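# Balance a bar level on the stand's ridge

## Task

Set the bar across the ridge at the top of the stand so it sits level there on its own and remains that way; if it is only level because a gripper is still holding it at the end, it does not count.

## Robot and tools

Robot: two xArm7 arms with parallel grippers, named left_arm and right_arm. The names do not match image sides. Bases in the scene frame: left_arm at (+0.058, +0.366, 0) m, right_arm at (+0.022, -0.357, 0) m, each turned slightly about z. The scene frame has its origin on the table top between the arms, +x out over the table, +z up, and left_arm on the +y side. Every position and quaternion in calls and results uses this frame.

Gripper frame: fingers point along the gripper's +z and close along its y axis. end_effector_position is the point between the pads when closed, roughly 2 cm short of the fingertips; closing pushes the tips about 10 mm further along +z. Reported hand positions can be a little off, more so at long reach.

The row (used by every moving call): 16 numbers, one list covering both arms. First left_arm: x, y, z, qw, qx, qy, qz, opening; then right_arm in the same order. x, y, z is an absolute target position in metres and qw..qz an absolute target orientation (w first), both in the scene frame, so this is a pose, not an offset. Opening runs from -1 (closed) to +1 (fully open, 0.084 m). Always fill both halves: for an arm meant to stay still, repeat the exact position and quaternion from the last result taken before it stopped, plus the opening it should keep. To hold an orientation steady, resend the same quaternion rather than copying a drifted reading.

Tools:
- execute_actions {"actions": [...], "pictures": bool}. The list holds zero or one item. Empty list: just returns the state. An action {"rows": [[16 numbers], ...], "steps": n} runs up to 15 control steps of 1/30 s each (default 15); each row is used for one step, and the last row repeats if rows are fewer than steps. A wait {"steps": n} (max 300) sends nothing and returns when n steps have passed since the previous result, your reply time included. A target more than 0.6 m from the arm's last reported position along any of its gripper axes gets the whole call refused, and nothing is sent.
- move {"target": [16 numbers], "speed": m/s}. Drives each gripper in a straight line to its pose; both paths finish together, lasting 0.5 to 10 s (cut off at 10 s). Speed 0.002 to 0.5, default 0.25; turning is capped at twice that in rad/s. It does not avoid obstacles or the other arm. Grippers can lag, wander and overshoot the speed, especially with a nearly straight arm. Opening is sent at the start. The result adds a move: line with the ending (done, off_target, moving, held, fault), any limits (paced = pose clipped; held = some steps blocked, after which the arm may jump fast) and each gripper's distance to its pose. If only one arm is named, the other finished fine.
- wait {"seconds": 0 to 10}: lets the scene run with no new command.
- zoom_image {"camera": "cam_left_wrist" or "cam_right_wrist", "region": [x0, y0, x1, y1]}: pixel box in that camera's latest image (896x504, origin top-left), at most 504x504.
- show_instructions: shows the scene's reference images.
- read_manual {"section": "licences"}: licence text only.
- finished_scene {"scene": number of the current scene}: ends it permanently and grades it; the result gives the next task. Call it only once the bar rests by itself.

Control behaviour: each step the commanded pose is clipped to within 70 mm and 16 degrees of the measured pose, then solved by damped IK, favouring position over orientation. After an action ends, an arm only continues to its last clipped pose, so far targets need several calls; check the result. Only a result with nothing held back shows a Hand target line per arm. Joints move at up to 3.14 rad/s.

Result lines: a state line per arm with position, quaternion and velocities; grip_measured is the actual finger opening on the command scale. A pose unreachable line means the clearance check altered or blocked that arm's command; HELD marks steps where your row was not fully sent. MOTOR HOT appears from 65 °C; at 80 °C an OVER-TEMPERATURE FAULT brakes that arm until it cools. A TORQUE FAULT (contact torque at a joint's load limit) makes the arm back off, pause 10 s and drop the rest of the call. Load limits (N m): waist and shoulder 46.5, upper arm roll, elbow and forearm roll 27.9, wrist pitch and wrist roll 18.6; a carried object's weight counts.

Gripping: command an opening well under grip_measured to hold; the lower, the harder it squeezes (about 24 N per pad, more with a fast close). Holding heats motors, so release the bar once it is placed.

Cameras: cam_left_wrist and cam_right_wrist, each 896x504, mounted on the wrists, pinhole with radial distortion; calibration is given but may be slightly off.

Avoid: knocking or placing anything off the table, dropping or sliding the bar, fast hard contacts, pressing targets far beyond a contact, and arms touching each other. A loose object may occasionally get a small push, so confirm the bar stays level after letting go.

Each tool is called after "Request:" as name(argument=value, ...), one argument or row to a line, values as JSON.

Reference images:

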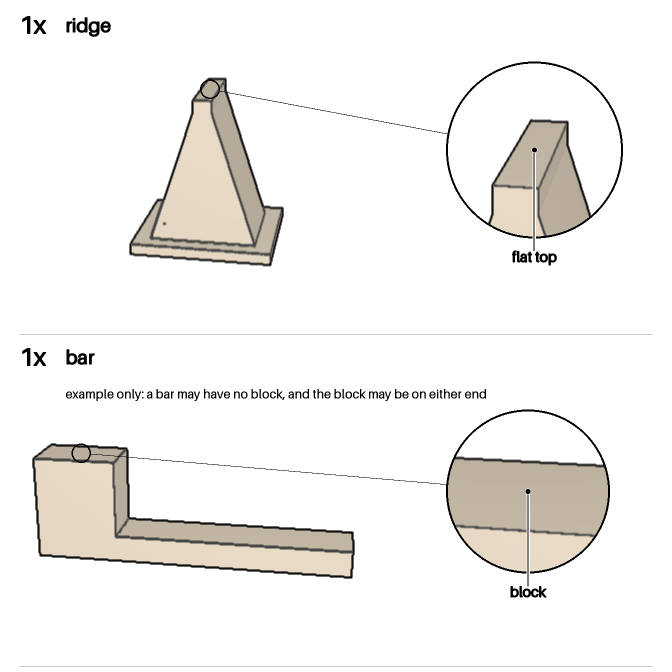

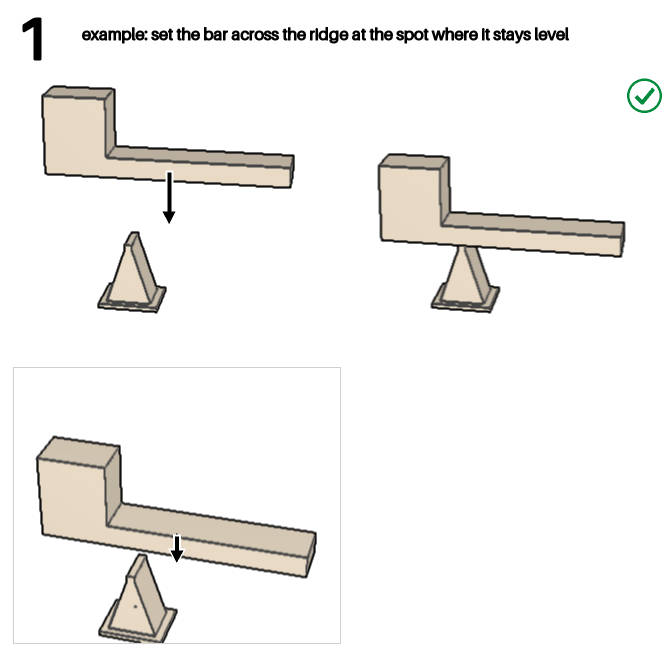

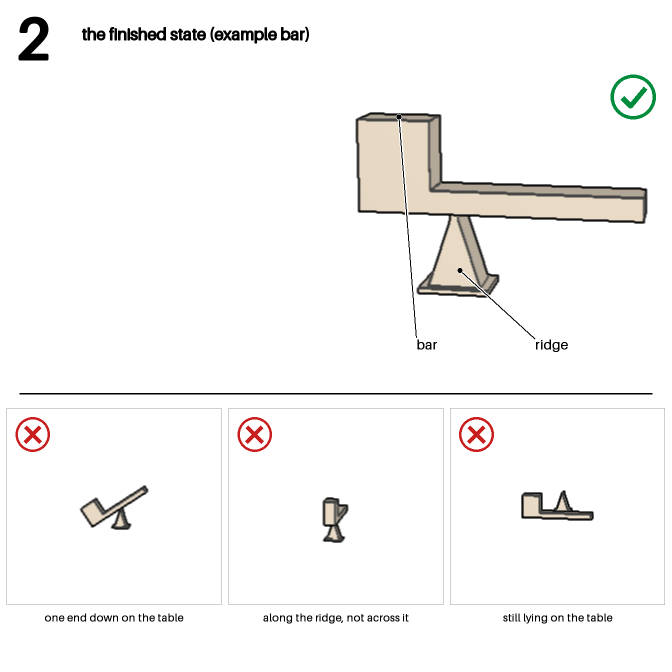

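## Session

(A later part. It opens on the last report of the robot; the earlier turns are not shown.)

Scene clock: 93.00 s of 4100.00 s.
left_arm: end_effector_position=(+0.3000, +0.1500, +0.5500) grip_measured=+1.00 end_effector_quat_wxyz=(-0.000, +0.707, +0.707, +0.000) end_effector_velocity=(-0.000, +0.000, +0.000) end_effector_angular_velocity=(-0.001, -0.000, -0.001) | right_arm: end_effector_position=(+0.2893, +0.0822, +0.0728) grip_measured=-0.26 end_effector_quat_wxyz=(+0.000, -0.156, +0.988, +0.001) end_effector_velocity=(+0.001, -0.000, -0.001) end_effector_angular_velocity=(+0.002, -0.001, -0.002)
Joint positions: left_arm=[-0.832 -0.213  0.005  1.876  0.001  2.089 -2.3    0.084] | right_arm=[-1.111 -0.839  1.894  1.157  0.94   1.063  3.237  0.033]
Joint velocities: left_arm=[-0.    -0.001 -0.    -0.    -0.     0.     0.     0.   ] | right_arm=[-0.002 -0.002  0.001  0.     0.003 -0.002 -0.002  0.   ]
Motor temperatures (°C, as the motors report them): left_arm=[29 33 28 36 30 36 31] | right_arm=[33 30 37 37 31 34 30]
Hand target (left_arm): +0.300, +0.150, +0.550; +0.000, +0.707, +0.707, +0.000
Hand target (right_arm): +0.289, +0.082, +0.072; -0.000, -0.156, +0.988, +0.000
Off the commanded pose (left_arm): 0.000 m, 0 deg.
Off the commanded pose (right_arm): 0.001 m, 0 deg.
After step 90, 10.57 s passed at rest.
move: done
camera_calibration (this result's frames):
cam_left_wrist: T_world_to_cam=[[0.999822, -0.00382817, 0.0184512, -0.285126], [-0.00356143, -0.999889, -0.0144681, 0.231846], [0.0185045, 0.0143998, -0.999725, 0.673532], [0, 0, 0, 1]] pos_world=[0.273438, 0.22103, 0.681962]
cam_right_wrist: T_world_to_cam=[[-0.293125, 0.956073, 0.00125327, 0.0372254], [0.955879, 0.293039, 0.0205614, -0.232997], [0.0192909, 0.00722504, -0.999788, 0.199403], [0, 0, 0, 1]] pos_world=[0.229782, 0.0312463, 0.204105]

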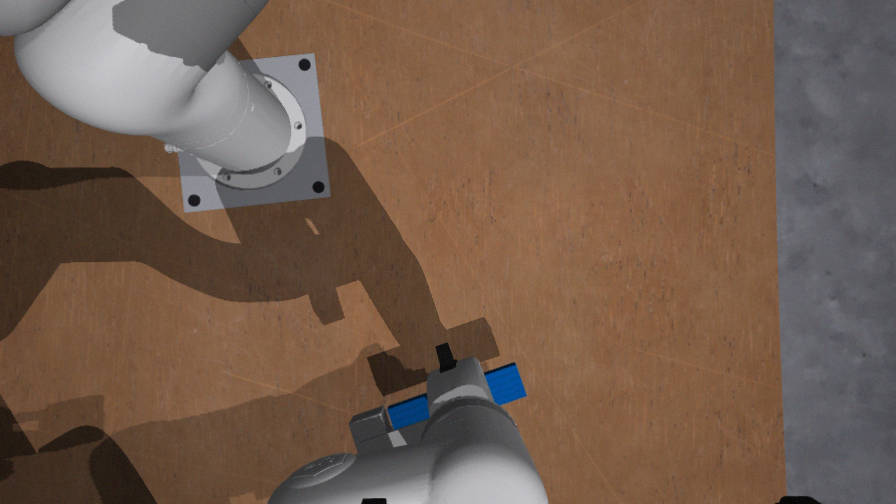

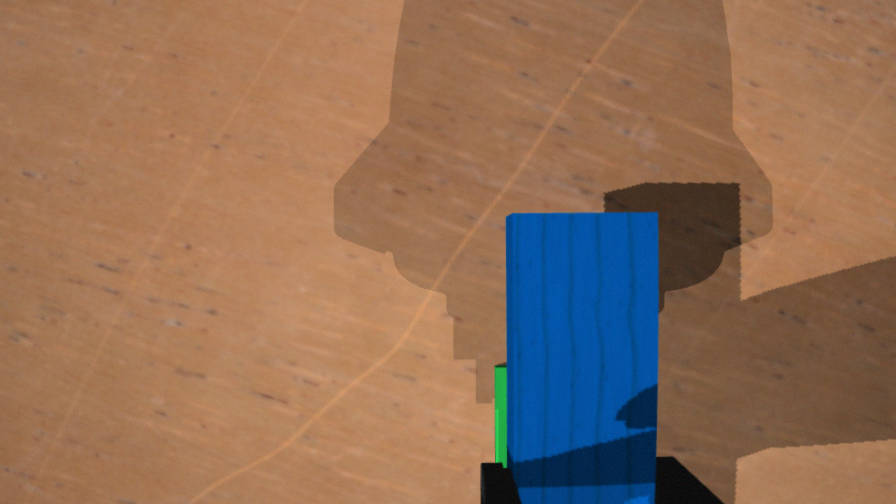

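Request:
execute_actions(
  actions=[
    {"rows":[[0.3,0.15,0.55,0,0.707,0.707,0,1,0.2889,0.0819,0.0728,0,-0.156,0.988,0,0.5]],"steps":15},
  ],
)

Request:
move(
  target=[0.3,0.15,0.55,0,0.707,0.707,0,1,0.2889,0.0819,0.2,0,-0.156,0.988,0,1],
  speed=0.1,
)

Scene clock: 98.33 s of 4100.00 s.
left_arm: end_effector_position=(+0.3000, +0.1500, +0.5500) grip_measured=+1.00 end_effector_quat_wxyz=(+0.000, +0.707, +0.707, -0.000) end_effector_velocity=(+0.000, +0.001, +0.000) end_effector_angular_velocity=(-0.001, -0.001, +0.002) | right_arm: end_effector_position=(+0.2887, +0.0817, +0.0724) grip_measured=+0.49 end_effector_quat_wxyz=(-0.000, -0.156, +0.988, -0.000) end_effector_velocity=(+0.000, +0.001, +0.002) end_effector_angular_velocity=(+0.005, -0.000, -0.000)
Joint positions: left_arm=[-0.832 -0.213  0.005  1.876  0.001  2.089 -2.3    0.084] | right_arm=[-1.11  -0.839  1.895  1.156  0.938  1.064  3.238  0.065]
Joint velocities: left_arm=[ 0.    -0.001  0.001  0.     0.    -0.    -0.001 -0.   ] | right_arm=[ 0.001  0.003 -0.003  0.002 -0.     0.001  0.001  0.001]
Motor temperatures (°C, as the motors report them): left_arm=[29 33 28 36 30 36 31] | right_arm=[33 30 36 36 31 34 30]
Hand target (left_arm): +0.300, +0.150, +0.550; -0.000, +0.707, +0.707, -0.000
Hand target (right_arm): +0.289, +0.082, +0.073; +0.000, -0.156, +0.988, +0.000
Off the commanded pose (left_arm): 0.000 m, 0 deg.
Off the commanded pose (right_arm): 0.000 m, 0 deg.
Steps of this call (steps 1 to 90: nothing new was sent; then 1.83 s passed at rest; steps 91 to 105: all 15 steps of this action). Readings (end_effector_position):
91: left_arm (+0.3000, +0.1500, +0.5500) | right_arm (+0.2890, +0.0819, +0.0721)
92: left_arm (+0.3000, +0.1500, +0.5500) | right_arm (+0.2882, +0.0812, +0.0709)
94: left_arm (+0.3000, +0.1500, +0.5500) | right_arm (+0.2861, +0.0798, +0.0683)
98: left_arm (+0.3000, +0.1500, +0.5500) | right_arm (+0.2875, +0.0810, +0.0707)
105: the state above
camera_calibration (this result's frames):
cam_left_wrist: T_world_to_cam=[[0.999822, -0.00382801, 0.0184513, -0.285126], [-0.00356127, -0.999889, -0.0144679, 0.231846], [0.0185047, 0.0143996, -0.999725, 0.673532], [0, 0, 0, 1]] pos_world=[0.273438, 0.22103, 0.681962]
cam_right_wrist: T_world_to_cam=[[-0.293373, 0.955998, -0.000319613, 0.0377159], [0.955827, 0.293327, 0.0188356, -0.232142], [0.0181006, 0.00522037, -0.999823, 0.199599], [0, 0, 0, 1]] pos_world=[0.22934, 0.0309952, 0.203948]

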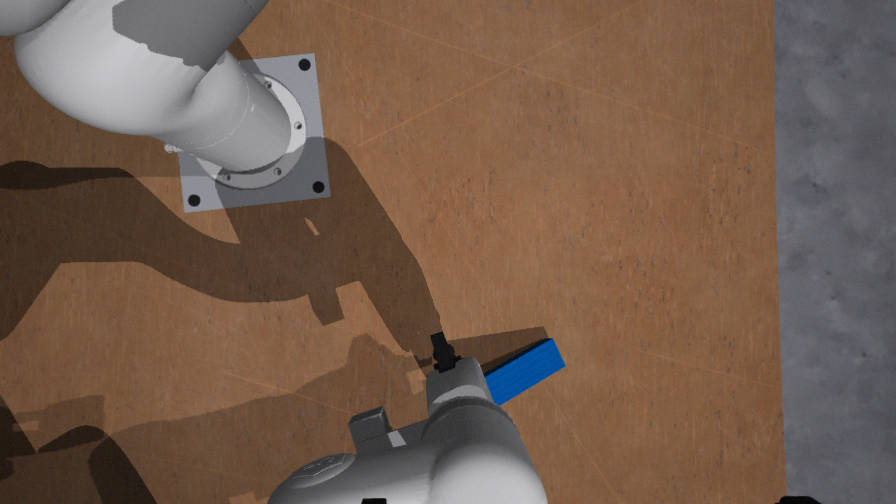

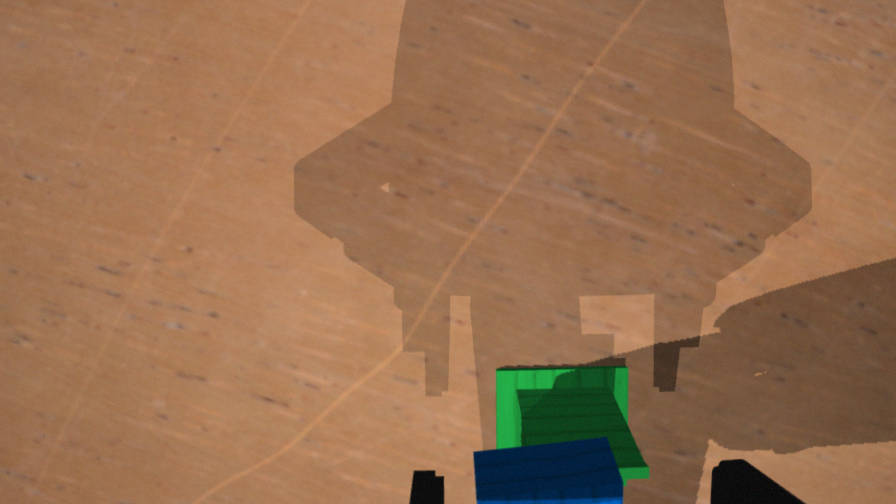

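Scene clock: 100.23 s of 4100.00 s.
left_arm: end_effector_position=(+0.3000, +0.1500, +0.5500) grip_measured=+1.00 end_effector_quat_wxyz=(-0.000, +0.707, +0.707, +0.000) end_effector_velocity=(-0.000, -0.001, +0.000) end_effector_angular_velocity=(-0.000, -0.001, -0.002) | right_arm: end_effector_position=(+0.2887, +0.0816, +0.1997) grip_measured=+1.00 end_effector_quat_wxyz=(-0.000, -0.156, +0.988, -0.000) end_effector_velocity=(+0.001, -0.001, +0.003) end_effector_angular_velocity=(+0.001, -0.002, -0.004)
Joint positions: left_arm=[-0.832 -0.213  0.005  1.876  0.001  2.089 -2.3    0.084] | right_arm=[-0.995 -0.701  1.654  1.281  0.73   1.298  3.345  0.084]
Joint velocities: left_arm=[-0.    -0.    -0.002 -0.     0.    -0.001 -0.     0.   ] | right_arm=[ 0.001  0.    -0.007  0.004 -0.002  0.004  0.002  0.   ]
Motor temperatures (°C, as the motors report them): left_arm=[29 33 28 36 30 36 31] | right_arm=[33 30 36 36 31 34 30]
Hand target (left_arm): +0.300, +0.150, +0.550; -0.000, +0.707, +0.707, +0.000
Hand target (right_arm): +0.289, +0.082, +0.200; +0.000, -0.156, +0.988, -0.000
Off the commanded pose (left_arm): 0.000 m, 0 deg.
Off the commanded pose (right_arm): 0.000 m, 0 deg.
move: done
camera_calibration (this result's frames):
cam_left_wrist: T_world_to_cam=[[0.999822, -0.00382815, 0.0184512, -0.285126], [-0.00356141, -0.999889, -0.014468, 0.231846], [0.0185046, 0.0143997, -0.999725, 0.673532], [0, 0, 0, 1]] pos_world=[0.273438, 0.22103, 0.681962]
cam_right_wrist: T_world_to_cam=[[-0.293373, 0.955998, -0.000380811, 0.0378538], [0.955817, 0.293325, 0.0193668, -0.234637], [0.0186263, 0.0053177, -0.999812, 0.326736], [0, 0, 0, 1]] pos_world=[0.22929, 0.0308992, 0.331233]

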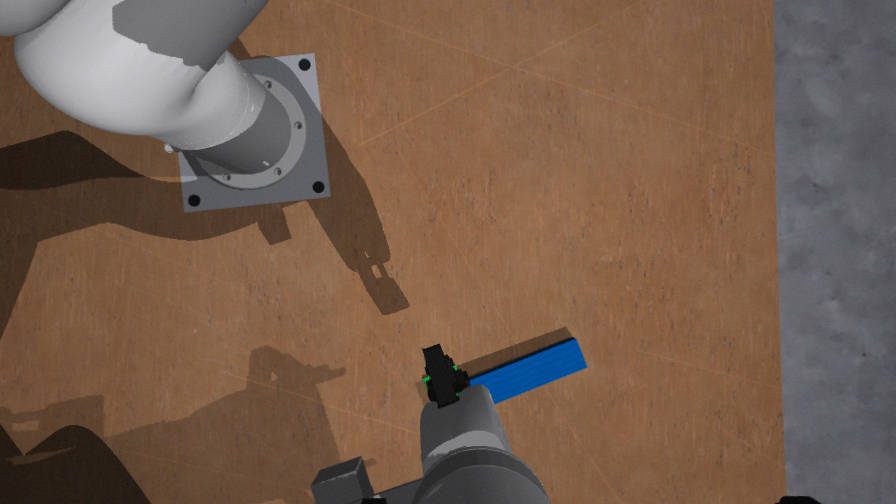

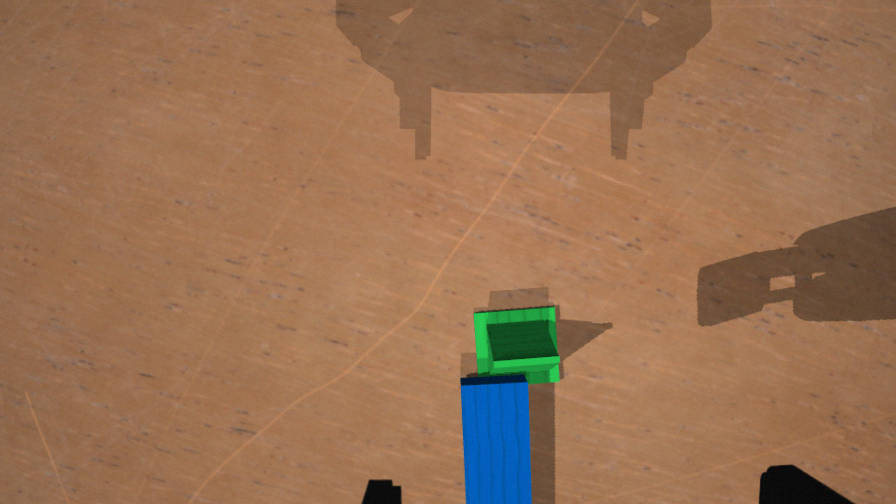

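Request:
move(
  target=[0.3,0.15,0.55,0,0.707,0.707,0,1,0.349,0.091,0.12,0,-0.156,0.988,0,1],
)

Scene clock: 114.40 s of 4100.00 s.
left_arm: end_effector_position=(+0.3000, +0.1500, +0.5500) grip_measured=+1.00 end_effector_quat_wxyz=(+0.000, +0.707, +0.707, -0.000) end_effector_velocity=(-0.000, -0.000, -0.000) end_effector_angular_velocity=(+0.000, +0.000, -0.001) | right_arm: end_effector_position=(+0.3489, +0.0911, +0.1203) grip_measured=+1.00 end_effector_quat_wxyz=(+0.000, -0.156, +0.988, +0.000) end_effector_velocity=(+0.002, -0.002, -0.003) end_effector_angular_velocity=(-0.005, +0.002, -0.003)
Joint positions: left_arm=[-0.832 -0.213  0.005  1.876  0.001  2.089 -2.3    0.084] | right_arm=[-1.294 -0.843  1.886  1.363  0.867  1.198  3.226  0.084]
Joint velocities: left_arm=[-0.001  0.    -0.     0.    -0.     0.    -0.     0.   ] | right_arm=[-0.009 -0.005  0.005  0.003  0.     0.002 -0.     0.   ]
Motor temperatures (°C, as the motors report them): left_arm=[29 33 28 36 30 36 31] | right_arm=[33 30 36 37 31 34 30]
Hand target (left_arm): +0.300, +0.150, +0.550; -0.000, +0.707, +0.707, -0.000
Hand target (right_arm): +0.349, +0.091, +0.120; -0.000, -0.156, +0.988, -0.000
Off the commanded pose (left_arm): 0.000 m, 0 deg.
Off the commanded pose (right_arm): 0.000 m, 0 deg.
After step 90, 10.20 s passed at rest.
move: done
camera_calibration (this result's frames):
cam_left_wrist: T_world_to_cam=[[0.999822, -0.00382797, 0.0184513, -0.285126], [-0.00356123, -0.999889, -0.0144679, 0.231846], [0.0185046, 0.0143996, -0.999725, 0.673532], [0, 0, 0, 1]] pos_world=[0.273438, 0.22103, 0.681962]
cam_right_wrist: T_world_to_cam=[[-0.293893, 0.955838, 0.000744906, 0.0464538], [0.955657, 0.293822, 0.0197267, -0.293432], [0.0186366, 0.0065094, -0.999805, 0.245982], [0, 0, 0, 1]] pos_world=[0.289489, 0.0402133, 0.251688]

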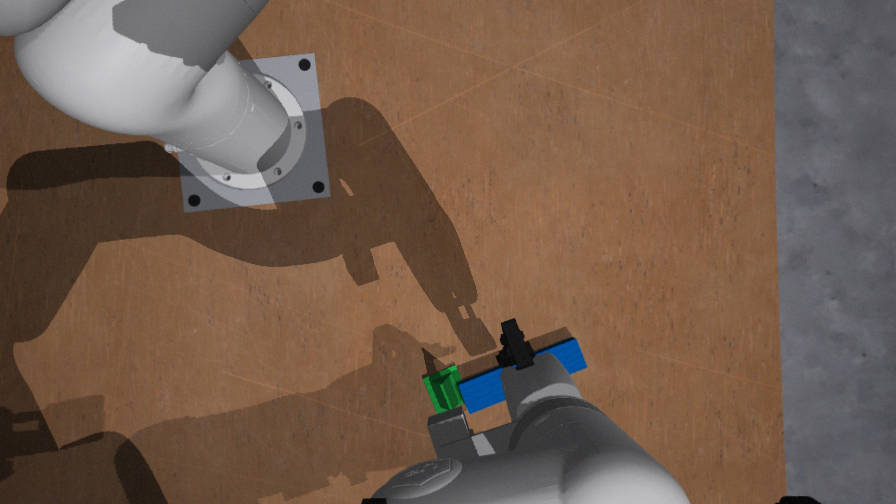

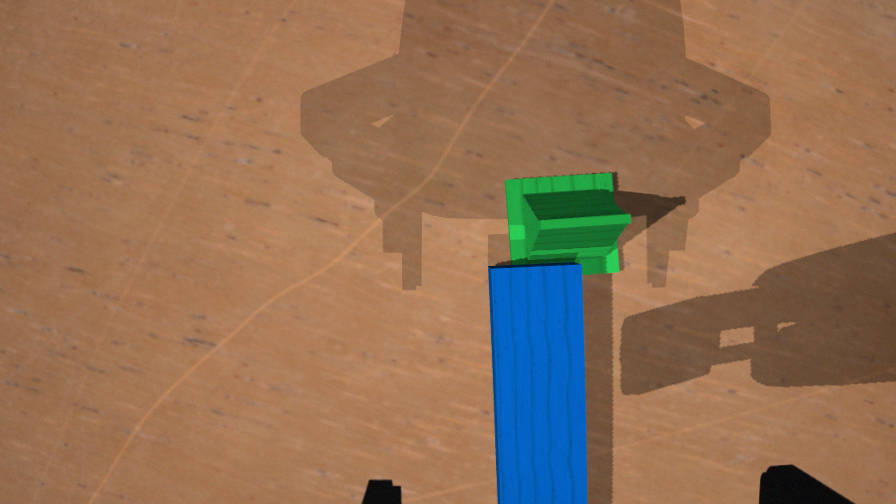

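Request:
zoom_image(
  camera="cam_left_wrist",
  region=[400,300,620,440],
)

Region (400, 300, 620, 440) of cam_left_wrist's 896x504 image, scaled by 2.291, with more detail than that image has; it fills the top 321 rows of this view, and the rest is white.

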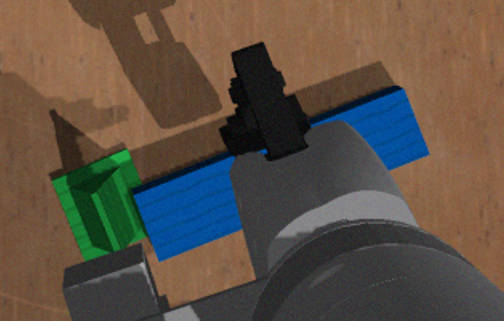

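Request:
execute_actions(
  actions=[],
  pictures=false,
)

Scene clock: 131.83 s of 4100.00 s.
left_arm: end_effector_position=(+0.3000, +0.1500, +0.5500) grip_measured=+1.00 end_effector_quat_wxyz=(-0.000, +0.707, +0.707, -0.000) end_effector_velocity=(+0.000, +0.001, +0.000) end_effector_angular_velocity=(-0.000, +0.000, +0.002) | right_arm: end_effector_position=(+0.3491, +0.0909, +0.1199) grip_measured=+1.00 end_effector_quat_wxyz=(-0.000, -0.156, +0.988, -0.000) end_effector_velocity=(+0.000, -0.001, -0.000) end_effector_angular_velocity=(-0.002, -0.001, +0.001)
Joint positions: left_arm=[-0.832 -0.213  0.005  1.876  0.001  2.089 -2.3    0.084] | right_arm=[-1.295 -0.844  1.887  1.363  0.868  1.198  3.225  0.084]
Joint velocities: left_arm=[ 0.001 -0.     0.001 -0.     0.     0.    -0.    -0.   ] | right_arm=[-0.    -0.     0.    -0.    -0.002 -0.    -0.    -0.   ]
Motor temperatures (°C, as the motors report them): left_arm=[29 33 28 36 30 36 31] | right_arm=[33 30 37 37 31 34 30]
Hand target (left_arm): +0.300, +0.150, +0.550; -0.000, +0.707, +0.707, -0.000
Hand target (right_arm): +0.349, +0.091, +0.120; -0.000, -0.156, +0.988, -0.000
Off the commanded pose (left_arm): 0.000 m, 0 deg.
Off the commanded pose (right_arm): 0.000 m, 0 deg.
Steps of this call (steps 1 to 90: nothing new was sent; then 14.43 s passed at rest). Readings (end_effector_position):
1: left_arm (+0.3000, +0.1500, +0.5500) | right_arm (+0.3489, +0.0911, +0.1202)
2: left_arm (+0.3000, +0.1500, +0.5500) | right_arm (+0.3489, +0.0911, +0.1201)
4: left_arm (+0.3000, +0.1500, +0.5500) | right_arm (+0.3490, +0.0910, +0.1200)
8: left_arm (+0.3000, +0.1500, +0.5500) | right_arm (+0.3490, +0.0910, +0.1199)
90: the state above

Request:
move(
  target=[0.3,0.15,0.55,0,0.707,0.707,0,1,0.353,0.0924,0.028,0,-0.156,0.988,0,1],
  speed=0.1,
)

Request:
execute_actions(
  actions=[
    {"rows":[[0.3,0.15,0.55,0,0.707,0.707,0,1,0.353,0.0924,0.028,0,-0.156,0.988,0,-0.6]],"steps":15},
  ],
  pictures=false,
)

Request:
move(
  target=[0.3,0.15,0.55,0,0.707,0.707,0,1,0.353,0.0924,0.11,0,-0.156,0.988,0,-0.6],
  speed=0.1,
)

Scene clock: 138.03 s of 4100.00 s.
left_arm: end_effector_position=(+0.3000, +0.1500, +0.5500) grip_measured=+1.00 end_effector_quat_wxyz=(+0.000, +0.707, +0.707, +0.000) end_effector_velocity=(-0.001, -0.000, +0.000) end_effector_angular_velocity=(-0.001, -0.002, -0.002) | right_arm: end_effector_position=(+0.3532, +0.0926, +0.0284) grip_measured=+1.00 end_effector_quat_wxyz=(+0.000, -0.156, +0.988, +0.000) end_effector_velocity=(-0.001, +0.001, -0.002) end_effector_angular_velocity=(+0.001, +0.004, +0.002)
Joint positions: left_arm=[-0.832 -0.213  0.005  1.876  0.001  2.089 -2.3    0.084] | right_arm=[-1.379 -0.974  2.039  1.342  1.011  1.057  3.158  0.084]
Joint velocities: left_arm=[-0.    -0.001 -0.001 -0.     0.    -0.001 -0.     0.   ] | right_arm=[-0.001 -0.003  0.005  0.001  0.004 -0.001 -0.002 -0.   ]
Motor temperatures (°C, as the motors report them): left_arm=[29 33 28 36 30 36 31] | right_arm=[33 30 37 37 31 34 30]
Hand target (left_arm): +0.300, +0.150, +0.550; -0.000, +0.707, +0.707, +0.000
Hand target (right_arm): +0.353, +0.093, +0.028; -0.000, -0.156, +0.988, +0.000
Off the commanded pose (left_arm): 0.000 m, 0 deg.
Off the commanded pose (right_arm): 0.001 m, 0 deg.
After step 90, 1.90 s passed at rest.
move: done
camera_calibration (this result's frames):
cam_left_wrist: T_world_to_cam=[[0.999822, -0.00382801, 0.0184514, -0.285126], [-0.00356127, -0.999889, -0.0144679, 0.231846], [0.0185047, 0.0143996, -0.999725, 0.673532], [0, 0, 0, 1]] pos_world=[0.273438, 0.22103, 0.681962]
cam_right_wrist: T_world_to_cam=[[-0.293201, 0.95605, 0.000879627, 0.0461127], [0.955867, 0.293126, 0.0198744, -0.296211], [0.0187431, 0.00666801, -0.999802, 0.153991], [0, 0, 0, 1]] pos_world=[0.293772, 0.0417142, 0.159807]

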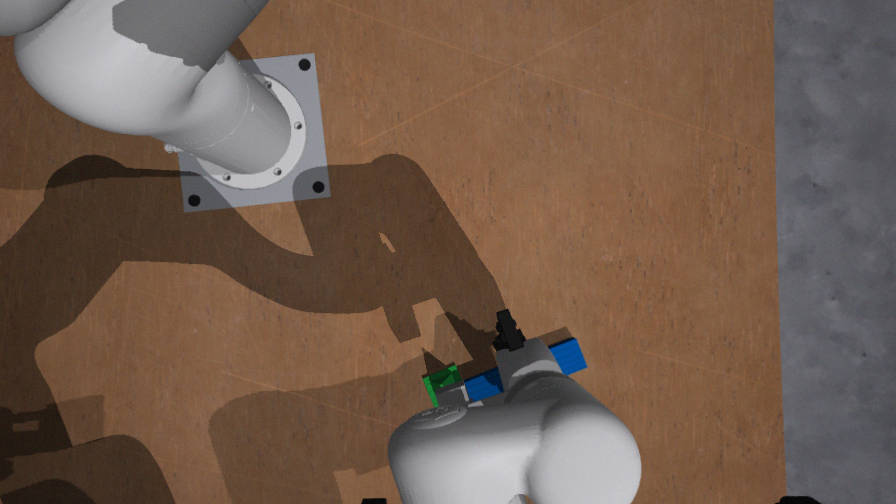

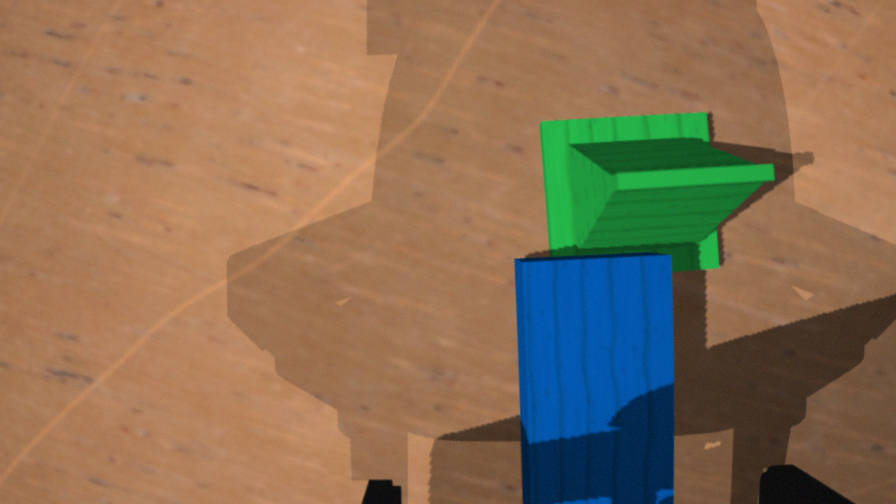

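Scene clock: 138.53 s of 4100.00 s.
left_arm: end_effector_position=(+0.3000, +0.1500, +0.5500) grip_measured=+1.00 end_effector_quat_wxyz=(-0.000, +0.707, +0.707, -0.000) end_effector_velocity=(-0.001, -0.001, +0.000) end_effector_angular_velocity=(+0.000, -0.001, -0.002) | right_arm: end_effector_position=(+0.3530, +0.0925, +0.0281) grip_measured=-0.26 end_effector_quat_wxyz=(+0.000, -0.156, +0.988, +0.000) end_effector_velocity=(-0.000, -0.000, -0.001) end_effector_angular_velocity=(-0.001, +0.000, -0.000)
Joint positions: left_arm=[-0.832 -0.213  0.005  1.876  0.001  2.089 -2.3    0.084] | right_arm=[-1.379 -0.974  2.039  1.342  1.011  1.057  3.158  0.033]
Joint velocities: left_arm=[-0.001 -0.    -0.001  0.     0.     0.    -0.    -0.   ] | right_arm=[-0.001 -0.001  0.001  0.     0.    -0.     0.    -0.   ]
Motor temperatures (°C, as the motors report them): left_arm=[29 33 28 36 30 36 31] | right_arm=[33 30 37 37 31 34 30]
Hand target (left_arm): +0.300, +0.150, +0.550; -0.000, +0.707, +0.707, +0.000
Hand target (right_arm): +0.353, +0.092, +0.028; -0.000, -0.156, +0.988, +0.000
Off the commanded pose (left_arm): 0.000 m, 0 deg.
Off the commanded pose (right_arm): 0.000 m, 0 deg.
Steps of this call (steps 1 to 15: all 15 steps of this action). Readings (end_effector_position):
1: left_arm (+0.3000, +0.1500, +0.5500) | right_arm (+0.3532, +0.0926, +0.0283)
2: left_arm (+0.3000, +0.1500, +0.5500) | right_arm (+0.3532, +0.0926, +0.0283)
4: left_arm (+0.3000, +0.1500, +0.5500) | right_arm (+0.3530, +0.0925, +0.0281)
8: left_arm (+0.3000, +0.1500, +0.5500) | right_arm (+0.3530, +0.0925, +0.0281)
15: the state above

Scene clock: 139.97 s of 4100.00 s.
left_arm: end_effector_position=(+0.3000, +0.1500, +0.5500) grip_measured=+1.00 end_effector_quat_wxyz=(+0.000, +0.707, +0.707, +0.000) end_effector_velocity=(-0.000, +0.000, +0.000) end_effector_angular_velocity=(+0.000, -0.000, -0.000) | right_arm: end_effector_position=(+0.3528, +0.0922, +0.1096) grip_measured=-0.26 end_effector_quat_wxyz=(-0.000, -0.156, +0.988, -0.000) end_effector_velocity=(+0.001, +0.001, +0.003) end_effector_angular_velocity=(+0.002, -0.003, +0.001)
Joint positions: left_arm=[-0.832 -0.213  0.005  1.876  0.001  2.089 -2.3    0.084] | right_arm=[-1.317 -0.862  1.909  1.37   0.883  1.185  3.217  0.033]
Joint velocities: left_arm=[ 0.001 -0.    -0.001  0.     0.     0.     0.     0.   ] | right_arm=[ 0.001  0.003 -0.004  0.002 -0.003  0.001  0.001  0.   ]
Motor temperatures (°C, as the motors report them): left_arm=[29 33 28 36 30 36 31] | right_arm=[33 30 37 37 31 34 30]
Hand target (left_arm): +0.300, +0.150, +0.550; -0.000, +0.707, +0.707, +0.000
Hand target (right_arm): +0.353, +0.092, +0.110; +0.000, -0.156, +0.988, -0.000
Off the commanded pose (left_arm): 0.000 m, 0 deg.
Off the commanded pose (right_arm): 0.001 m, 0 deg.
move: done
camera_calibration (this result's frames):
cam_left_wrist: T_world_to_cam=[[0.999822, -0.00382798, 0.0184513, -0.285126], [-0.00356123, -0.999889, -0.014468, 0.231846], [0.0185047, 0.0143997, -0.999725, 0.673532], [0, 0, 0, 1]] pos_world=[0.273438, 0.22103, 0.681962]
cam_right_wrist: T_world_to_cam=[[-0.293443, 0.955977, -0.000338826, 0.0465156], [0.955801, 0.293396, 0.0190334, -0.297197], [0.0182949, 0.00526136, -0.999819, 0.235463], [0, 0, 0, 1]] pos_world=[0.293404, 0.0414899, 0.241093]

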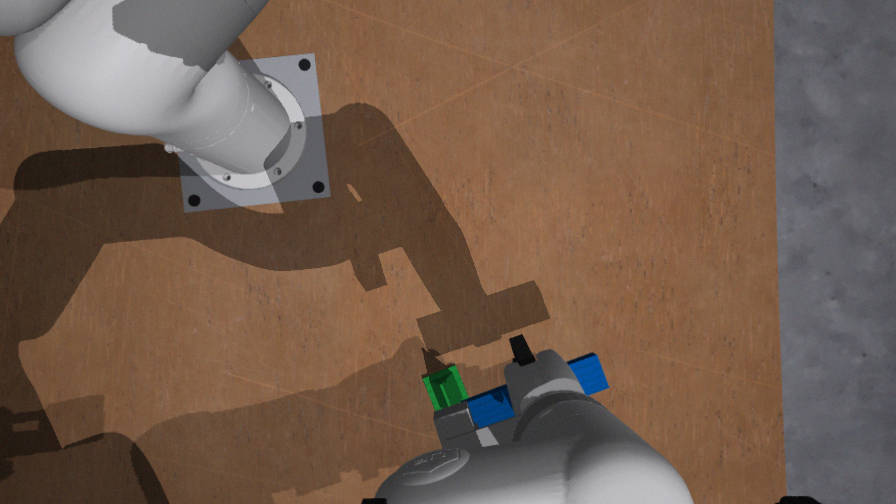

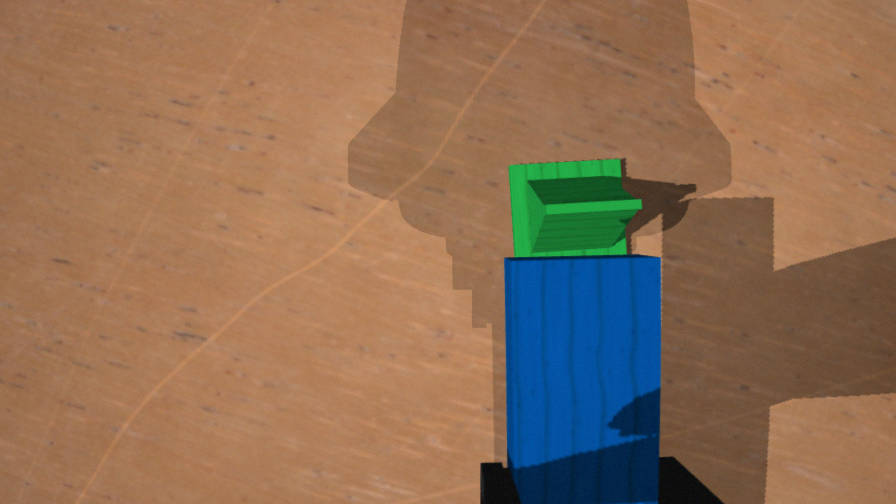

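Request:
move(
  target=[0.3,0.15,0.55,0,0.707,0.707,0,1,0.2725,0.0832,0.085,0,-0.182,0.983,0,-0.6],
  speed=0.05,
)

Scene clock: 154.40 s of 4100.00 s.
left_arm: end_effector_position=(+0.3000, +0.1500, +0.5500) grip_measured=+1.00 end_effector_quat_wxyz=(+0.000, +0.707, +0.707, +0.000) end_effector_velocity=(+0.001, +0.000, -0.001) end_effector_angular_velocity=(+0.001, +0.001, +0.002) | right_arm: end_effector_position=(+0.2728, +0.0835, +0.0851) grip_measured=-0.26 end_effector_quat_wxyz=(+0.000, -0.182, +0.983, +0.000) end_effector_velocity=(+0.001, -0.001, +0.000) end_effector_angular_velocity=(+0.002, -0.001, -0.003)
Joint positions: left_arm=[-0.832 -0.213  0.005  1.876  0.001  2.089 -2.3    0.084] | right_arm=[-1.047 -0.803  1.861  1.132  0.906  1.068  3.226  0.033]
Joint velocities: left_arm=[ 0.001  0.002  0.002 -0.     0.    -0.001  0.001 -0.   ] | right_arm=[ 0.001  0.002 -0.002 -0.004  0.001 -0.002  0.    -0.   ]
Motor temperatures (°C, as the motors report them): left_arm=[29 33 28 36 30 36 31] | right_arm=[33 30 38 37 31 34 30]
Hand target (left_arm): +0.300, +0.150, +0.550; +0.000, +0.707, +0.707, +0.000
Hand target (right_arm): +0.272, +0.084, +0.085; -0.000, -0.182, +0.983, +0.000
Off the commanded pose (left_arm): 0.000 m, 0 deg.
Off the commanded pose (right_arm): 0.000 m, 0 deg.
After step 90, 9.40 s passed at rest.
move: done
camera_calibration (this result's frames):
cam_left_wrist: T_world_to_cam=[[0.999822, -0.00382798, 0.0184514, -0.285126], [-0.00356124, -0.999889, -0.014468, 0.231846], [0.0185047, 0.0143997, -0.999725, 0.673532], [0, 0, 0, 1]] pos_world=[0.273438, 0.22103, 0.681962]
cam_right_wrist: T_world_to_cam=[[-0.342924, 0.939363, 0.000656834, 0.0461748], [0.939188, 0.342846, 0.0195712, -0.217334], [0.0181593, 0.00732833, -0.999808, 0.212384], [0, 0, 0, 1]] pos_world=[0.216095, 0.0295809, 0.216566]

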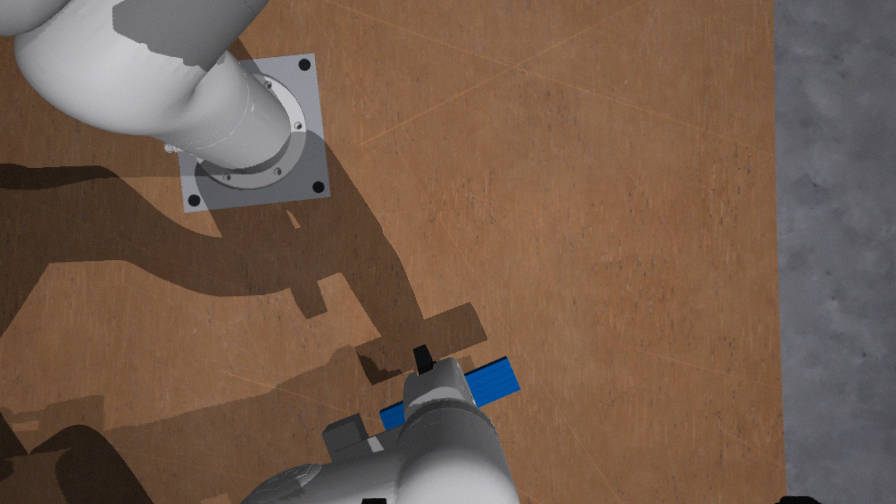

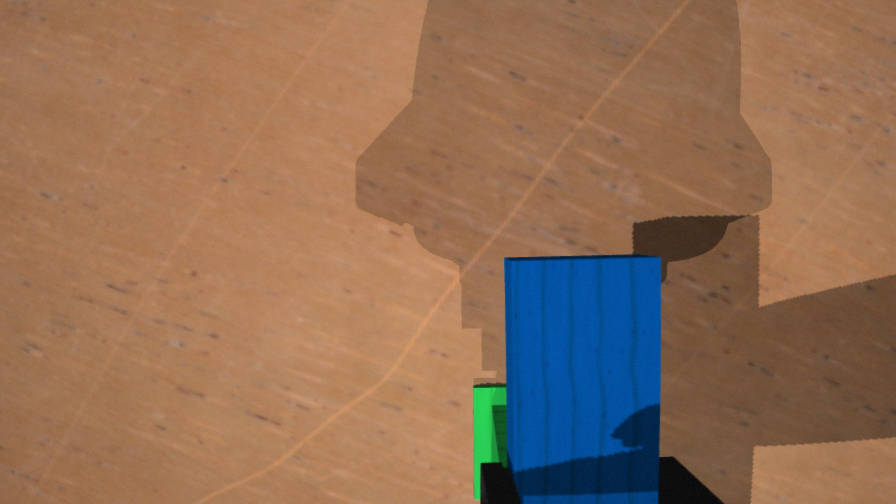

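Request:
move(
  target=[0.3,0.15,0.55,0,0.707,0.707,0,1,0.2725,0.0832,0.0742,0,-0.182,0.983,0,-0.6],
  speed=0.01,
)

Scene clock: 160.93 s of 4100.00 s.
left_arm: end_effector_position=(+0.3000, +0.1500, +0.5500) grip_measured=+1.00 end_effector_quat_wxyz=(-0.000, +0.707, +0.707, +0.000) end_effector_velocity=(+0.001, -0.000, -0.001) end_effector_angular_velocity=(+0.001, +0.001, +0.001) | right_arm: end_effector_position=(+0.2725, +0.0832, +0.0743) grip_measured=-0.26 end_effector_quat_wxyz=(-0.000, -0.182, +0.983, -0.000) end_effector_velocity=(+0.000, +0.000, -0.000) end_effector_angular_velocity=(+0.001, -0.001, +0.001)
Joint positions: left_arm=[-0.832 -0.213  0.005  1.876  0.001  2.089 -2.3    0.084] | right_arm=[-1.059 -0.816  1.885  1.126  0.926  1.05   3.215  0.033]
Joint velocities: left_arm=[ 0.     0.001  0.001 -0.    -0.     0.     0.     0.   ] | right_arm=[-0.001 -0.001  0.002  0.     0.001 -0.003 -0.001 -0.   ]
Motor temperatures (°C, as the motors report them): left_arm=[29 33 28 36 30 36 31] | right_arm=[33 30 38 37 31 34 30]
Hand target (left_arm): +0.300, +0.150, +0.550; +0.000, +0.707, +0.707, -0.000
Hand target (right_arm): +0.272, +0.083, +0.074; -0.000, -0.182, +0.983, +0.000
Off the commanded pose (left_arm): 0.000 m, 0 deg.
Off the commanded pose (right_arm): 0.000 m, 0 deg.
After step 90, 2.23 s passed at rest.
move: done
camera_calibration (this result's frames):
cam_left_wrist: T_world_to_cam=[[0.999822, -0.00382813, 0.0184512, -0.285126], [-0.00356139, -0.999889, -0.0144681, 0.231846], [0.0185045, 0.0143998, -0.999725, 0.673532], [0, 0, 0, 1]] pos_world=[0.273438, 0.22103, 0.681962]
cam_right_wrist: T_world_to_cam=[[-0.343471, 0.939163, 0.000251556, 0.0465521], [0.938988, 0.343402, 0.0193977, -0.216749], [0.0181312, 0.00689875, -0.999812, 0.201564], [0, 0, 0, 1]] pos_world=[0.215859, 0.0293213, 0.205719]

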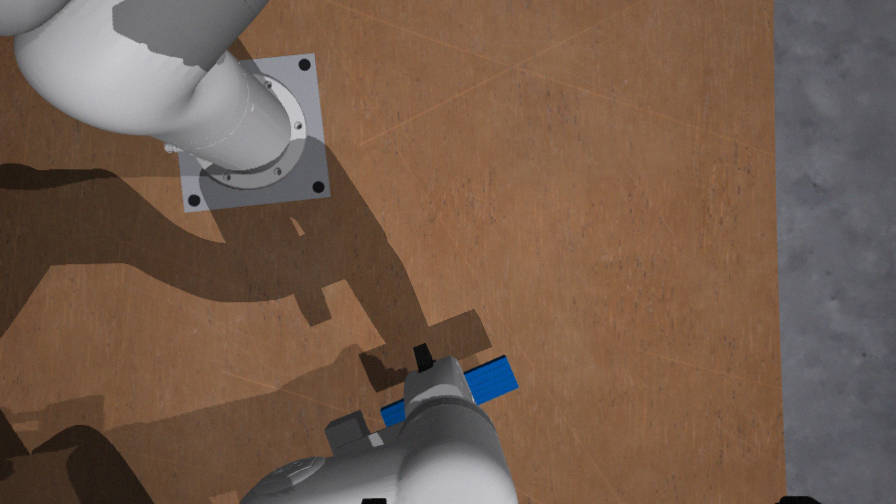

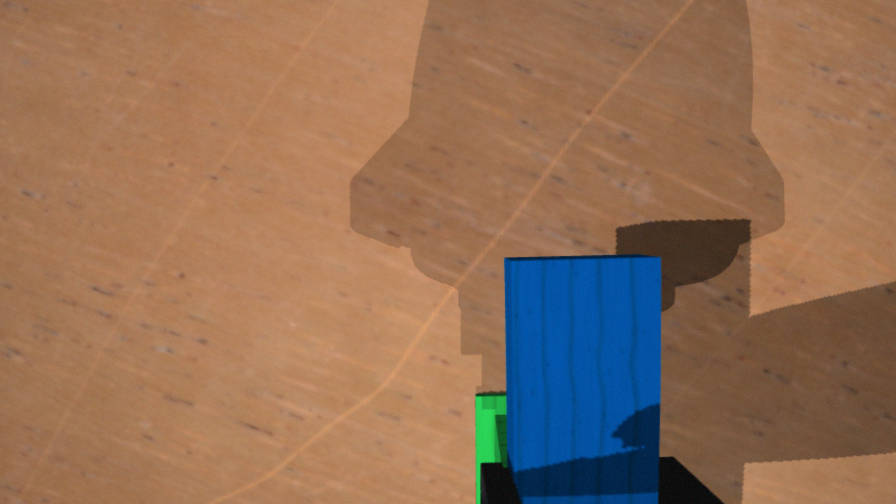

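Release a little.

Request:
execute_actions(
  actions=[
    {"rows":[[0.3,0.15,0.55,0,0.707,0.707,0,1,0.2725,0.0832,0.0742,0,-0.182,0.983,0,-0.05]],"steps":15},
  ],
)

Scene clock: 163.57 s of 4100.00 s.
left_arm: end_effector_position=(+0.3000, +0.1500, +0.5500) grip_measured=+1.00 end_effector_quat_wxyz=(-0.000, +0.707, +0.707, +0.000) end_effector_velocity=(+0.001, -0.000, -0.000) end_effector_angular_velocity=(+0.001, +0.001, -0.000) | right_arm: end_effector_position=(+0.2725, +0.0832, +0.0742) grip_measured=-0.06 end_effector_quat_wxyz=(+0.000, -0.182, +0.983, +0.000) end_effector_velocity=(+0.000, +0.000, +0.000) end_effector_angular_velocity=(+0.001, -0.000, -0.000)
Joint positions: left_arm=[-0.832 -0.213  0.005  1.876  0.001  2.089 -2.3    0.084] | right_arm=[-1.059 -0.816  1.885  1.126  0.926  1.049  3.215  0.041]
Joint velocities: left_arm=[-0.001  0.002  0.002  0.     0.    -0.     0.001 -0.   ] | right_arm=[-0.001  0.001  0.001  0.    -0.    -0.001  0.     0.   ]
Motor temperatures (°C, as the motors report them): left_arm=[29 33 28 36 30 36 31] | right_arm=[33 30 38 37 31 34 30]
Hand target (left_arm): +0.300, +0.150, +0.550; +0.000, +0.707, +0.707, -0.000
Hand target (right_arm): +0.272, +0.083, +0.074; -0.000, -0.182, +0.983, +0.000
Off the commanded pose (left_arm): 0.000 m, 0 deg.
Off the commanded pose (right_arm): 0.000 m, 0 deg.
Steps of this call (steps 1 to 64: nothing new was sent; steps 65 to 79: all 15 steps of this action). Readings (end_effector_position):
65: left_arm (+0.3000, +0.1500, +0.5500) | right_arm (+0.2725, +0.0832, +0.0742)
66: left_arm (+0.3000, +0.1500, +0.5500) | right_arm (+0.2725, +0.0832, +0.0742)
68: left_arm (+0.3000, +0.1500, +0.5500) | right_arm (+0.2725, +0.0832, +0.0743)
72: left_arm (+0.3000, +0.1500, +0.5500) | right_arm (+0.2726, +0.0833, +0.0743)
79: the state above
camera_calibration (this result's frames):
cam_left_wrist: T_world_to_cam=[[0.999822, -0.00382819, 0.018451, -0.285126], [-0.00356145, -0.999889, -0.0144682, 0.231846], [0.0185043, 0.0144, -0.999725, 0.673532], [0, 0, 0, 1]] pos_world=[0.273438, 0.22103, 0.681962]
cam_right_wrist: T_world_to_cam=[[-0.343472, 0.939163, 0.000293191, 0.0465517], [0.938986, 0.343401, 0.0195017, -0.216777], [0.0182146, 0.0069736, -0.99981, 0.201495], [0, 0, 0, 1]] pos_world=[0.21587, 0.0293169, 0.205671]

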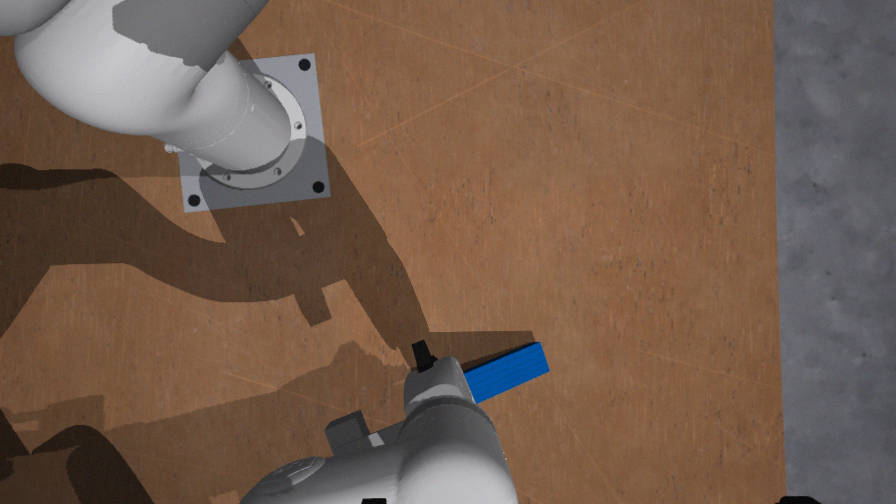

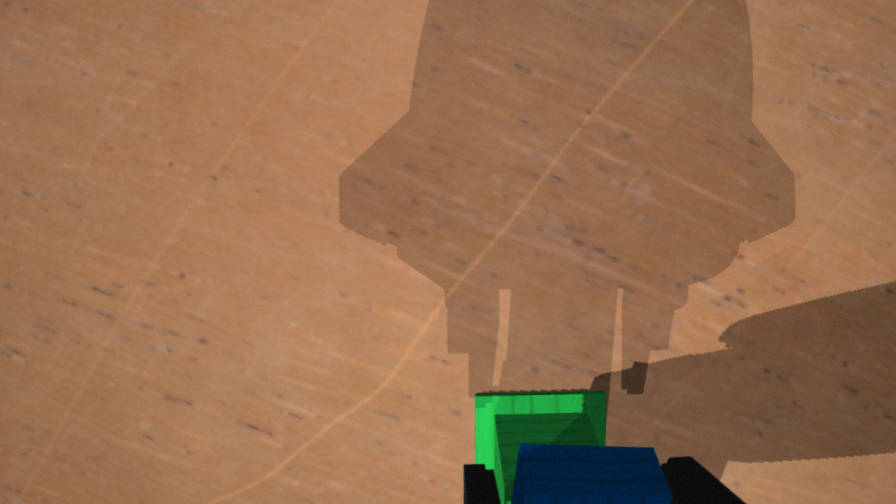

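Request:
move(
  target=[0.3,0.15,0.55,0,0.707,0.707,0,1,0.2725,0.0832,0.2,0,-0.182,0.983,0,1],
  speed=0.1,
)

Scene clock: 172.77 s of 4100.00 s.
left_arm: end_effector_position=(+0.3000, +0.1500, +0.5500) grip_measured=+1.00 end_effector_quat_wxyz=(-0.000, +0.707, +0.707, +0.000) end_effector_velocity=(+0.000, -0.000, -0.000) end_effector_angular_velocity=(+0.001, +0.001, -0.001) | right_arm: end_effector_position=(+0.2723, +0.0829, +0.1998) grip_measured=+1.00 end_effector_quat_wxyz=(-0.000, -0.182, +0.983, -0.000) end_effector_velocity=(+0.001, -0.001, +0.003) end_effector_angular_velocity=(-0.000, -0.002, -0.001)
Joint positions: left_arm=[-0.832 -0.213  0.005  1.876  0.001  2.089 -2.3    0.084] | right_arm=[-0.932 -0.684  1.634  1.25   0.716  1.284  3.324  0.084]
Joint velocities: left_arm=[-0.     0.001  0.     0.    -0.     0.     0.001 -0.   ] | right_arm=[ 0.002  0.002 -0.006  0.003 -0.004  0.005  0.001  0.   ]
Motor temperatures (°C, as the motors report them): left_arm=[29 33 28 36 30 36 31] | right_arm=[33 30 37 37 31 34 30]
Hand target (left_arm): +0.300, +0.150, +0.550; -0.000, +0.707, +0.707, -0.000
Hand target (right_arm): +0.272, +0.083, +0.200; +0.000, -0.182, +0.983, -0.000
Off the commanded pose (left_arm): 0.000 m, 0 deg.
Off the commanded pose (right_arm): 0.000 m, 0 deg.
After step 90, 4.57 s passed at rest.
move: done
camera_calibration (this result's frames):
cam_left_wrist: T_world_to_cam=[[0.999822, -0.00382788, 0.0184512, -0.285126], [-0.00356114, -0.999889, -0.014468, 0.231846], [0.0185045, 0.0143998, -0.999725, 0.673532], [0, 0, 0, 1]] pos_world=[0.273438, 0.22103, 0.681962]
cam_right_wrist: T_world_to_cam=[[-0.343543, 0.939137, -0.000368962, 0.0468705], [0.938959, 0.343485, 0.0193531, -0.218918], [0.0183019, 0.00630218, -0.999813, 0.327044], [0, 0, 0, 1]] pos_world=[0.215671, 0.0291161, 0.331237]

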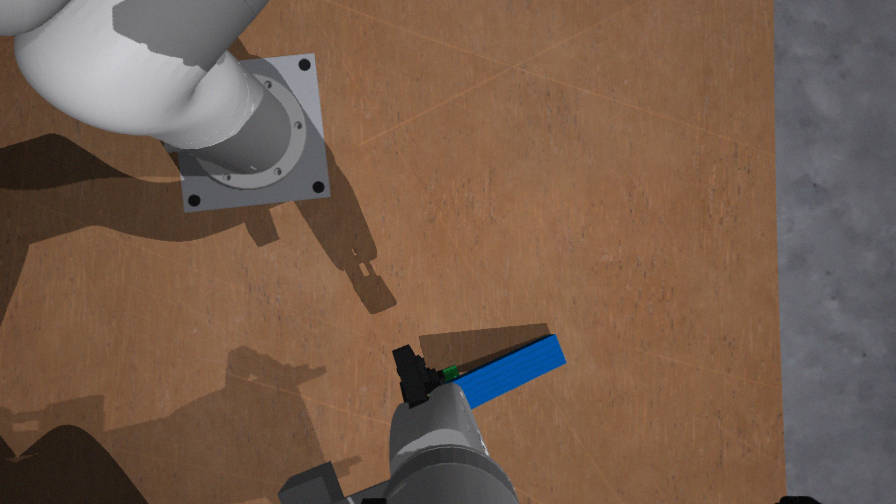

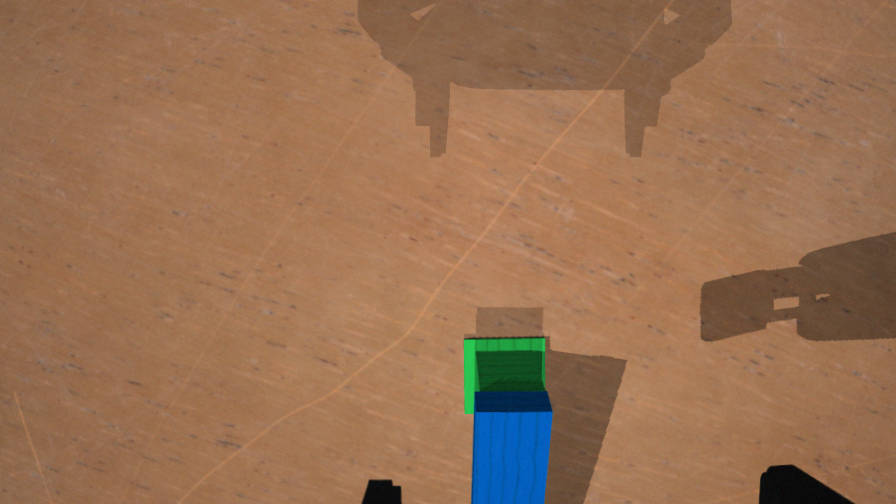

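Request:
zoom_image(
  camera="cam_left_wrist",
  region=[380,300,600,440],
)

Region (380, 300, 600, 440) of cam_left_wrist's 896x504 image, scaled by 2.291, with more detail than that image has; it fills the top 321 rows of this view, and the rest is white.

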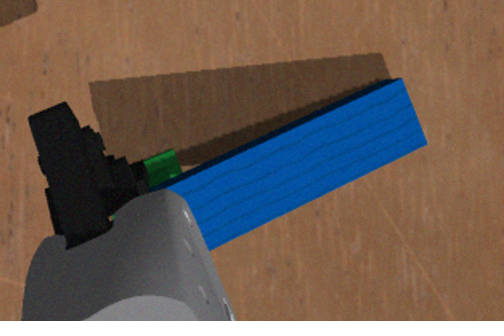

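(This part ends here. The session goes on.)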